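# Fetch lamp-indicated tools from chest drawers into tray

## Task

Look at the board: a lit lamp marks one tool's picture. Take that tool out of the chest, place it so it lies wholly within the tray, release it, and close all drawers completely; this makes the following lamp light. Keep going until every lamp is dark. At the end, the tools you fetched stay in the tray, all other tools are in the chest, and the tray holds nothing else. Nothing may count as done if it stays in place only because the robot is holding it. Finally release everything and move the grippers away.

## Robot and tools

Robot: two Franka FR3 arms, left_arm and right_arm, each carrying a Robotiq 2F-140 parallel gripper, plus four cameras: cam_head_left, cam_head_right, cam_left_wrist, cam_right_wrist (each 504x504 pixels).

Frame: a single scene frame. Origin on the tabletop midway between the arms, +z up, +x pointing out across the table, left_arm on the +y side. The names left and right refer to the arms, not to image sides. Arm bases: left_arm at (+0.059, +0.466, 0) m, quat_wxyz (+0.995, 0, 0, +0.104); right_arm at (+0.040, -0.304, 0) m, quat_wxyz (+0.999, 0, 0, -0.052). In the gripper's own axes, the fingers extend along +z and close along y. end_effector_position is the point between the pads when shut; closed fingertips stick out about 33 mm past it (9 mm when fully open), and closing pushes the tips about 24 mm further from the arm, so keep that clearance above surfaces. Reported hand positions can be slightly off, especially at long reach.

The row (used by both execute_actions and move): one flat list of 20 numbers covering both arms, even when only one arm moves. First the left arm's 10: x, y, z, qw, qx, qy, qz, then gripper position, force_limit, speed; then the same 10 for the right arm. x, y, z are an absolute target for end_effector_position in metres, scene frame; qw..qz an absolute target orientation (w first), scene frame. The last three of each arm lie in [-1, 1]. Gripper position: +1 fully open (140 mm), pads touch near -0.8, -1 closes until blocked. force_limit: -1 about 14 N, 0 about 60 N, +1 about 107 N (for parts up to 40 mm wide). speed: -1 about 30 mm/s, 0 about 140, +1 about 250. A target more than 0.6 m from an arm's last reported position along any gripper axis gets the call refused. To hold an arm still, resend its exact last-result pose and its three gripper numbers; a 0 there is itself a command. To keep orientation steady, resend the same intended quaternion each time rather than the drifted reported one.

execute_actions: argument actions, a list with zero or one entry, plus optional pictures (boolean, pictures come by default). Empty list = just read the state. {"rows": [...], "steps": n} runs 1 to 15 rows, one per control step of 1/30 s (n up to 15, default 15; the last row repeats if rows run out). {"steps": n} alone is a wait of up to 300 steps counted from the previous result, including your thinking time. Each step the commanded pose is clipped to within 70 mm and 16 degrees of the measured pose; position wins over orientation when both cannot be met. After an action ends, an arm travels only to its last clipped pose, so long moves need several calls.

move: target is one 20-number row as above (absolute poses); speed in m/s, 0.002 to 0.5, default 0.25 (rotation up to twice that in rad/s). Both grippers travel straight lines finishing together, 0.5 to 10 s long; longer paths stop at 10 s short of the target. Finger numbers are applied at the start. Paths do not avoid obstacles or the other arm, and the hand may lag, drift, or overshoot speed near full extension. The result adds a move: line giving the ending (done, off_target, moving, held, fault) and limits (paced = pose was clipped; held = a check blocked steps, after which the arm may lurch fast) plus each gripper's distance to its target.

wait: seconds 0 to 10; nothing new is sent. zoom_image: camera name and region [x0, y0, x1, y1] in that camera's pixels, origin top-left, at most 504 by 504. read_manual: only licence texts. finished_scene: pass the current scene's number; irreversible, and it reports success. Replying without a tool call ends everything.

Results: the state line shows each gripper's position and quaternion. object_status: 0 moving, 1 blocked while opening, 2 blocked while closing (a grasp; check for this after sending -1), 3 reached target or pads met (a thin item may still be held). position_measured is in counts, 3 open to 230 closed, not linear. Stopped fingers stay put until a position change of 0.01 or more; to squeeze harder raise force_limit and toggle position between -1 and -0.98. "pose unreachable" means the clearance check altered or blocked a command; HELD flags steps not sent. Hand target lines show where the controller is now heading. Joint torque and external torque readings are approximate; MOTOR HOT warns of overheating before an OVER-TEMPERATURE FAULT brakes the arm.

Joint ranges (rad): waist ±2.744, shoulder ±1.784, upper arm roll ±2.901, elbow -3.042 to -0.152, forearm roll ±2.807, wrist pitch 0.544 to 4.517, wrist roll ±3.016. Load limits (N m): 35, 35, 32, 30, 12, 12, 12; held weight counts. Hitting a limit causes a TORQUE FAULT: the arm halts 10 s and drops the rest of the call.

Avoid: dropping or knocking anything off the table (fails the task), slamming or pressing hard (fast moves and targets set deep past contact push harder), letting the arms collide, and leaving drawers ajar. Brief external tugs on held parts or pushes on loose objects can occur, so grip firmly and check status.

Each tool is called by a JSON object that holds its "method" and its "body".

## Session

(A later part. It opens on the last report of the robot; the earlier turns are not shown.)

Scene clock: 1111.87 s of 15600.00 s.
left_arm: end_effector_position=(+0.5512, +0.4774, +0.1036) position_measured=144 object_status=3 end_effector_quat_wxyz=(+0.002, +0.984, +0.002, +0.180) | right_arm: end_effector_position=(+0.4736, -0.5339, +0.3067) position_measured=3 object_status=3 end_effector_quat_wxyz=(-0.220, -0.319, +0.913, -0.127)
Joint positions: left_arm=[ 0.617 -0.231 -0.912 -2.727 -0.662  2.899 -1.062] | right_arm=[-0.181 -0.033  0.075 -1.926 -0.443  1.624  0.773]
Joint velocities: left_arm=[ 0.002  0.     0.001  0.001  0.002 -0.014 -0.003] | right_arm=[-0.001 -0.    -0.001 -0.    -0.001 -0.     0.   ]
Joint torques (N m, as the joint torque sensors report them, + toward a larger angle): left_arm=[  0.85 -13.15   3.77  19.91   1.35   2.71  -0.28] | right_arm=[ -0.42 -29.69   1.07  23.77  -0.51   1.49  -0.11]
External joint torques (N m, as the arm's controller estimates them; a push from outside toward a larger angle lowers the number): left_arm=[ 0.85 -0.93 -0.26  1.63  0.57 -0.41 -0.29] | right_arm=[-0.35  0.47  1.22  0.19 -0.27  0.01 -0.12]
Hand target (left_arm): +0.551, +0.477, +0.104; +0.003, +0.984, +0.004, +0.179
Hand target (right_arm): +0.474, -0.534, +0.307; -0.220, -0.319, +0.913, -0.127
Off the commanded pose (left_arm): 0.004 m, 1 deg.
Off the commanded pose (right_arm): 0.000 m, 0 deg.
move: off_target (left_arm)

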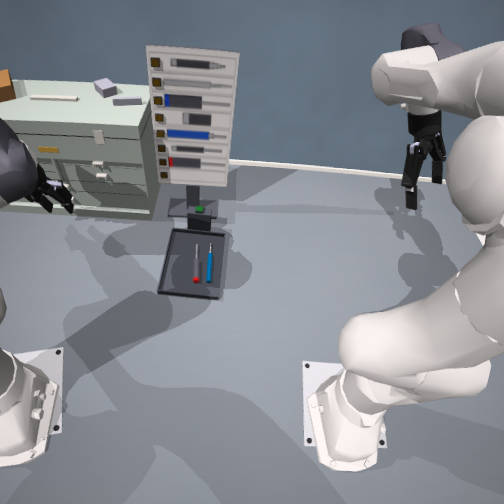

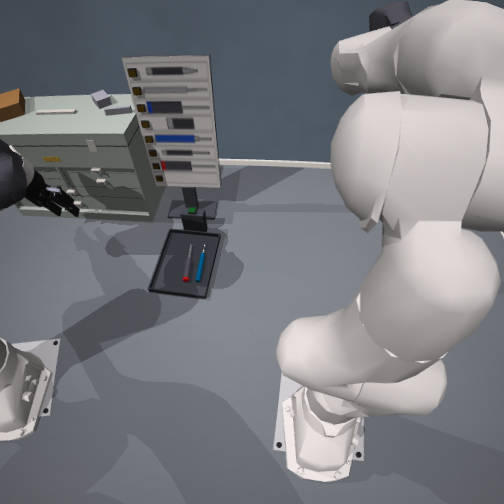

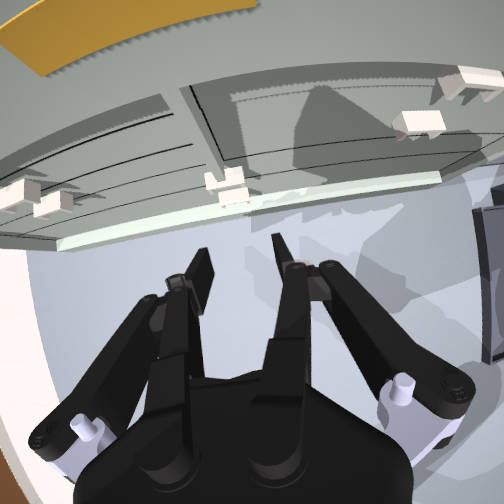

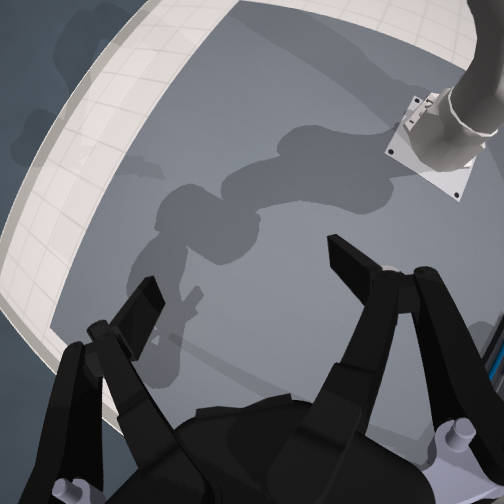

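No lamp lit. Move clear.

{"method": "move", "body": {"target": [0.42,0.48,0.25,0,1,0,0,1,0,0,0.4736,-0.5339,0.3067,-0.220,-0.319,0.913,-0.127,1,0,0], "speed": 0.15}}

Scene clock: 1119.63 s of 15600.00 s.
left_arm: end_effector_position=(+0.4221, +0.4747, +0.2518) position_measured=3 object_status=3 end_effector_quat_wxyz=(+0.005, +1.000, -0.004, +0.005) | right_arm: end_effector_position=(+0.4736, -0.5339, +0.3067) position_measured=3 object_status=3 end_effector_quat_wxyz=(-0.220, -0.319, +0.913, -0.127)
Joint positions: left_arm=[ 0.523 -0.749 -0.593 -2.553 -0.423  1.877 -1.159] | right_arm=[-0.181 -0.033  0.075 -1.926 -0.443  1.624  0.773]
Joint velocities: left_arm=[ 0.001 -0.003 -0.001  0.001  0.    -0.012 -0.002] | right_arm=[-0.    -0.     0.     0.    -0.002 -0.    -0.001]
Joint torques (N m, as the joint torque sensors report them, + toward a larger angle): left_arm=[ 0.22 -4.36 10.1  24.35  1.19  2.25 -0.13] | right_arm=[  0.25 -29.83   1.06  23.51  -0.55   1.45  -0.16]
External joint torques (N m, as the arm's controller estimates them; a push from outside toward a larger angle lowers the number): left_arm=[ 0.27 -0.47  0.95  1.81  0.39 -0.29 -0.13] | right_arm=[ 0.22  0.36  1.09 -0.11 -0.32 -0.04 -0.17]
Hand target (left_arm): +0.421, +0.475, +0.253; +0.004, +1.000, -0.002, +0.004
Hand target (right_arm): +0.474, -0.534, +0.307; -0.220, -0.319, +0.913, -0.127
Off the commanded pose (left_arm): 0.006 m, 1 deg.
Off the commanded pose (right_arm): 0.000 m, 0 deg.
After step 90, 2.67 s passed at rest.
move: off_target (left_arm)

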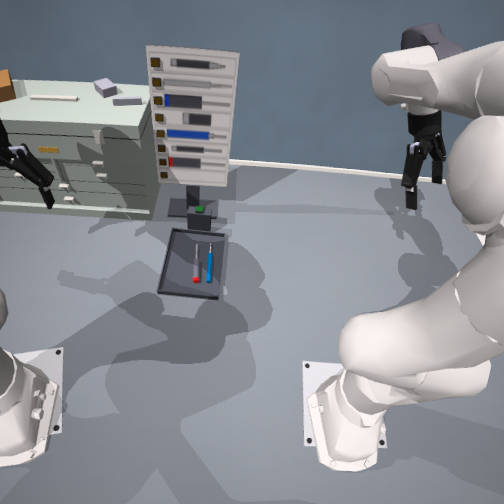

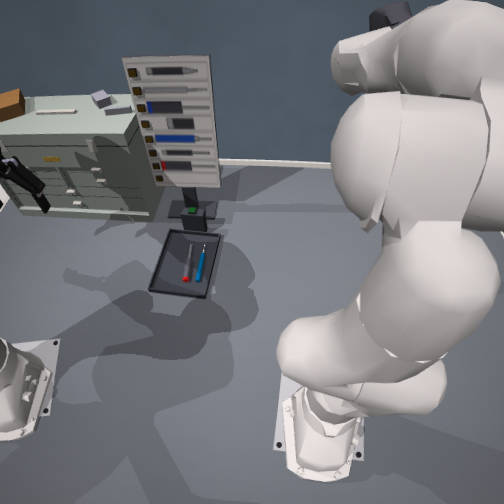

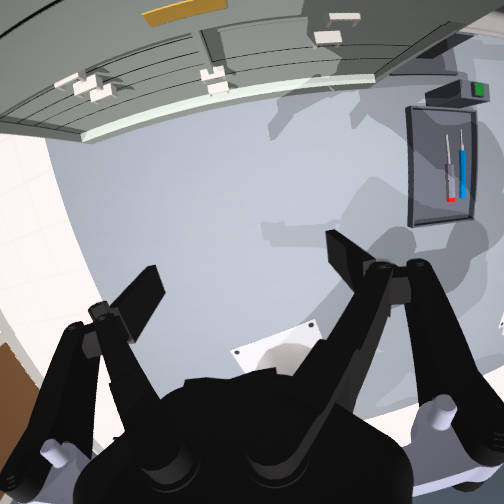

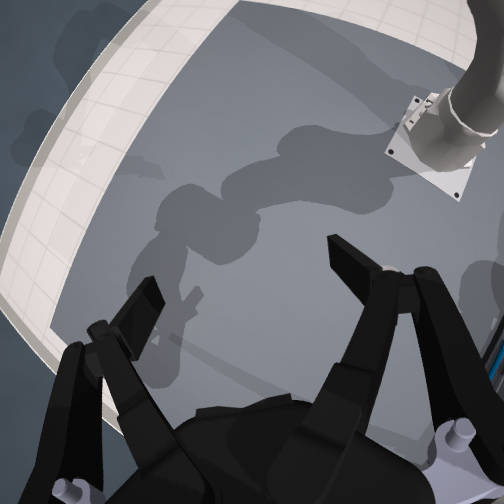

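{"method": "finished_scene", "body": {"scene": 1}}

The scene is finished: the task was done.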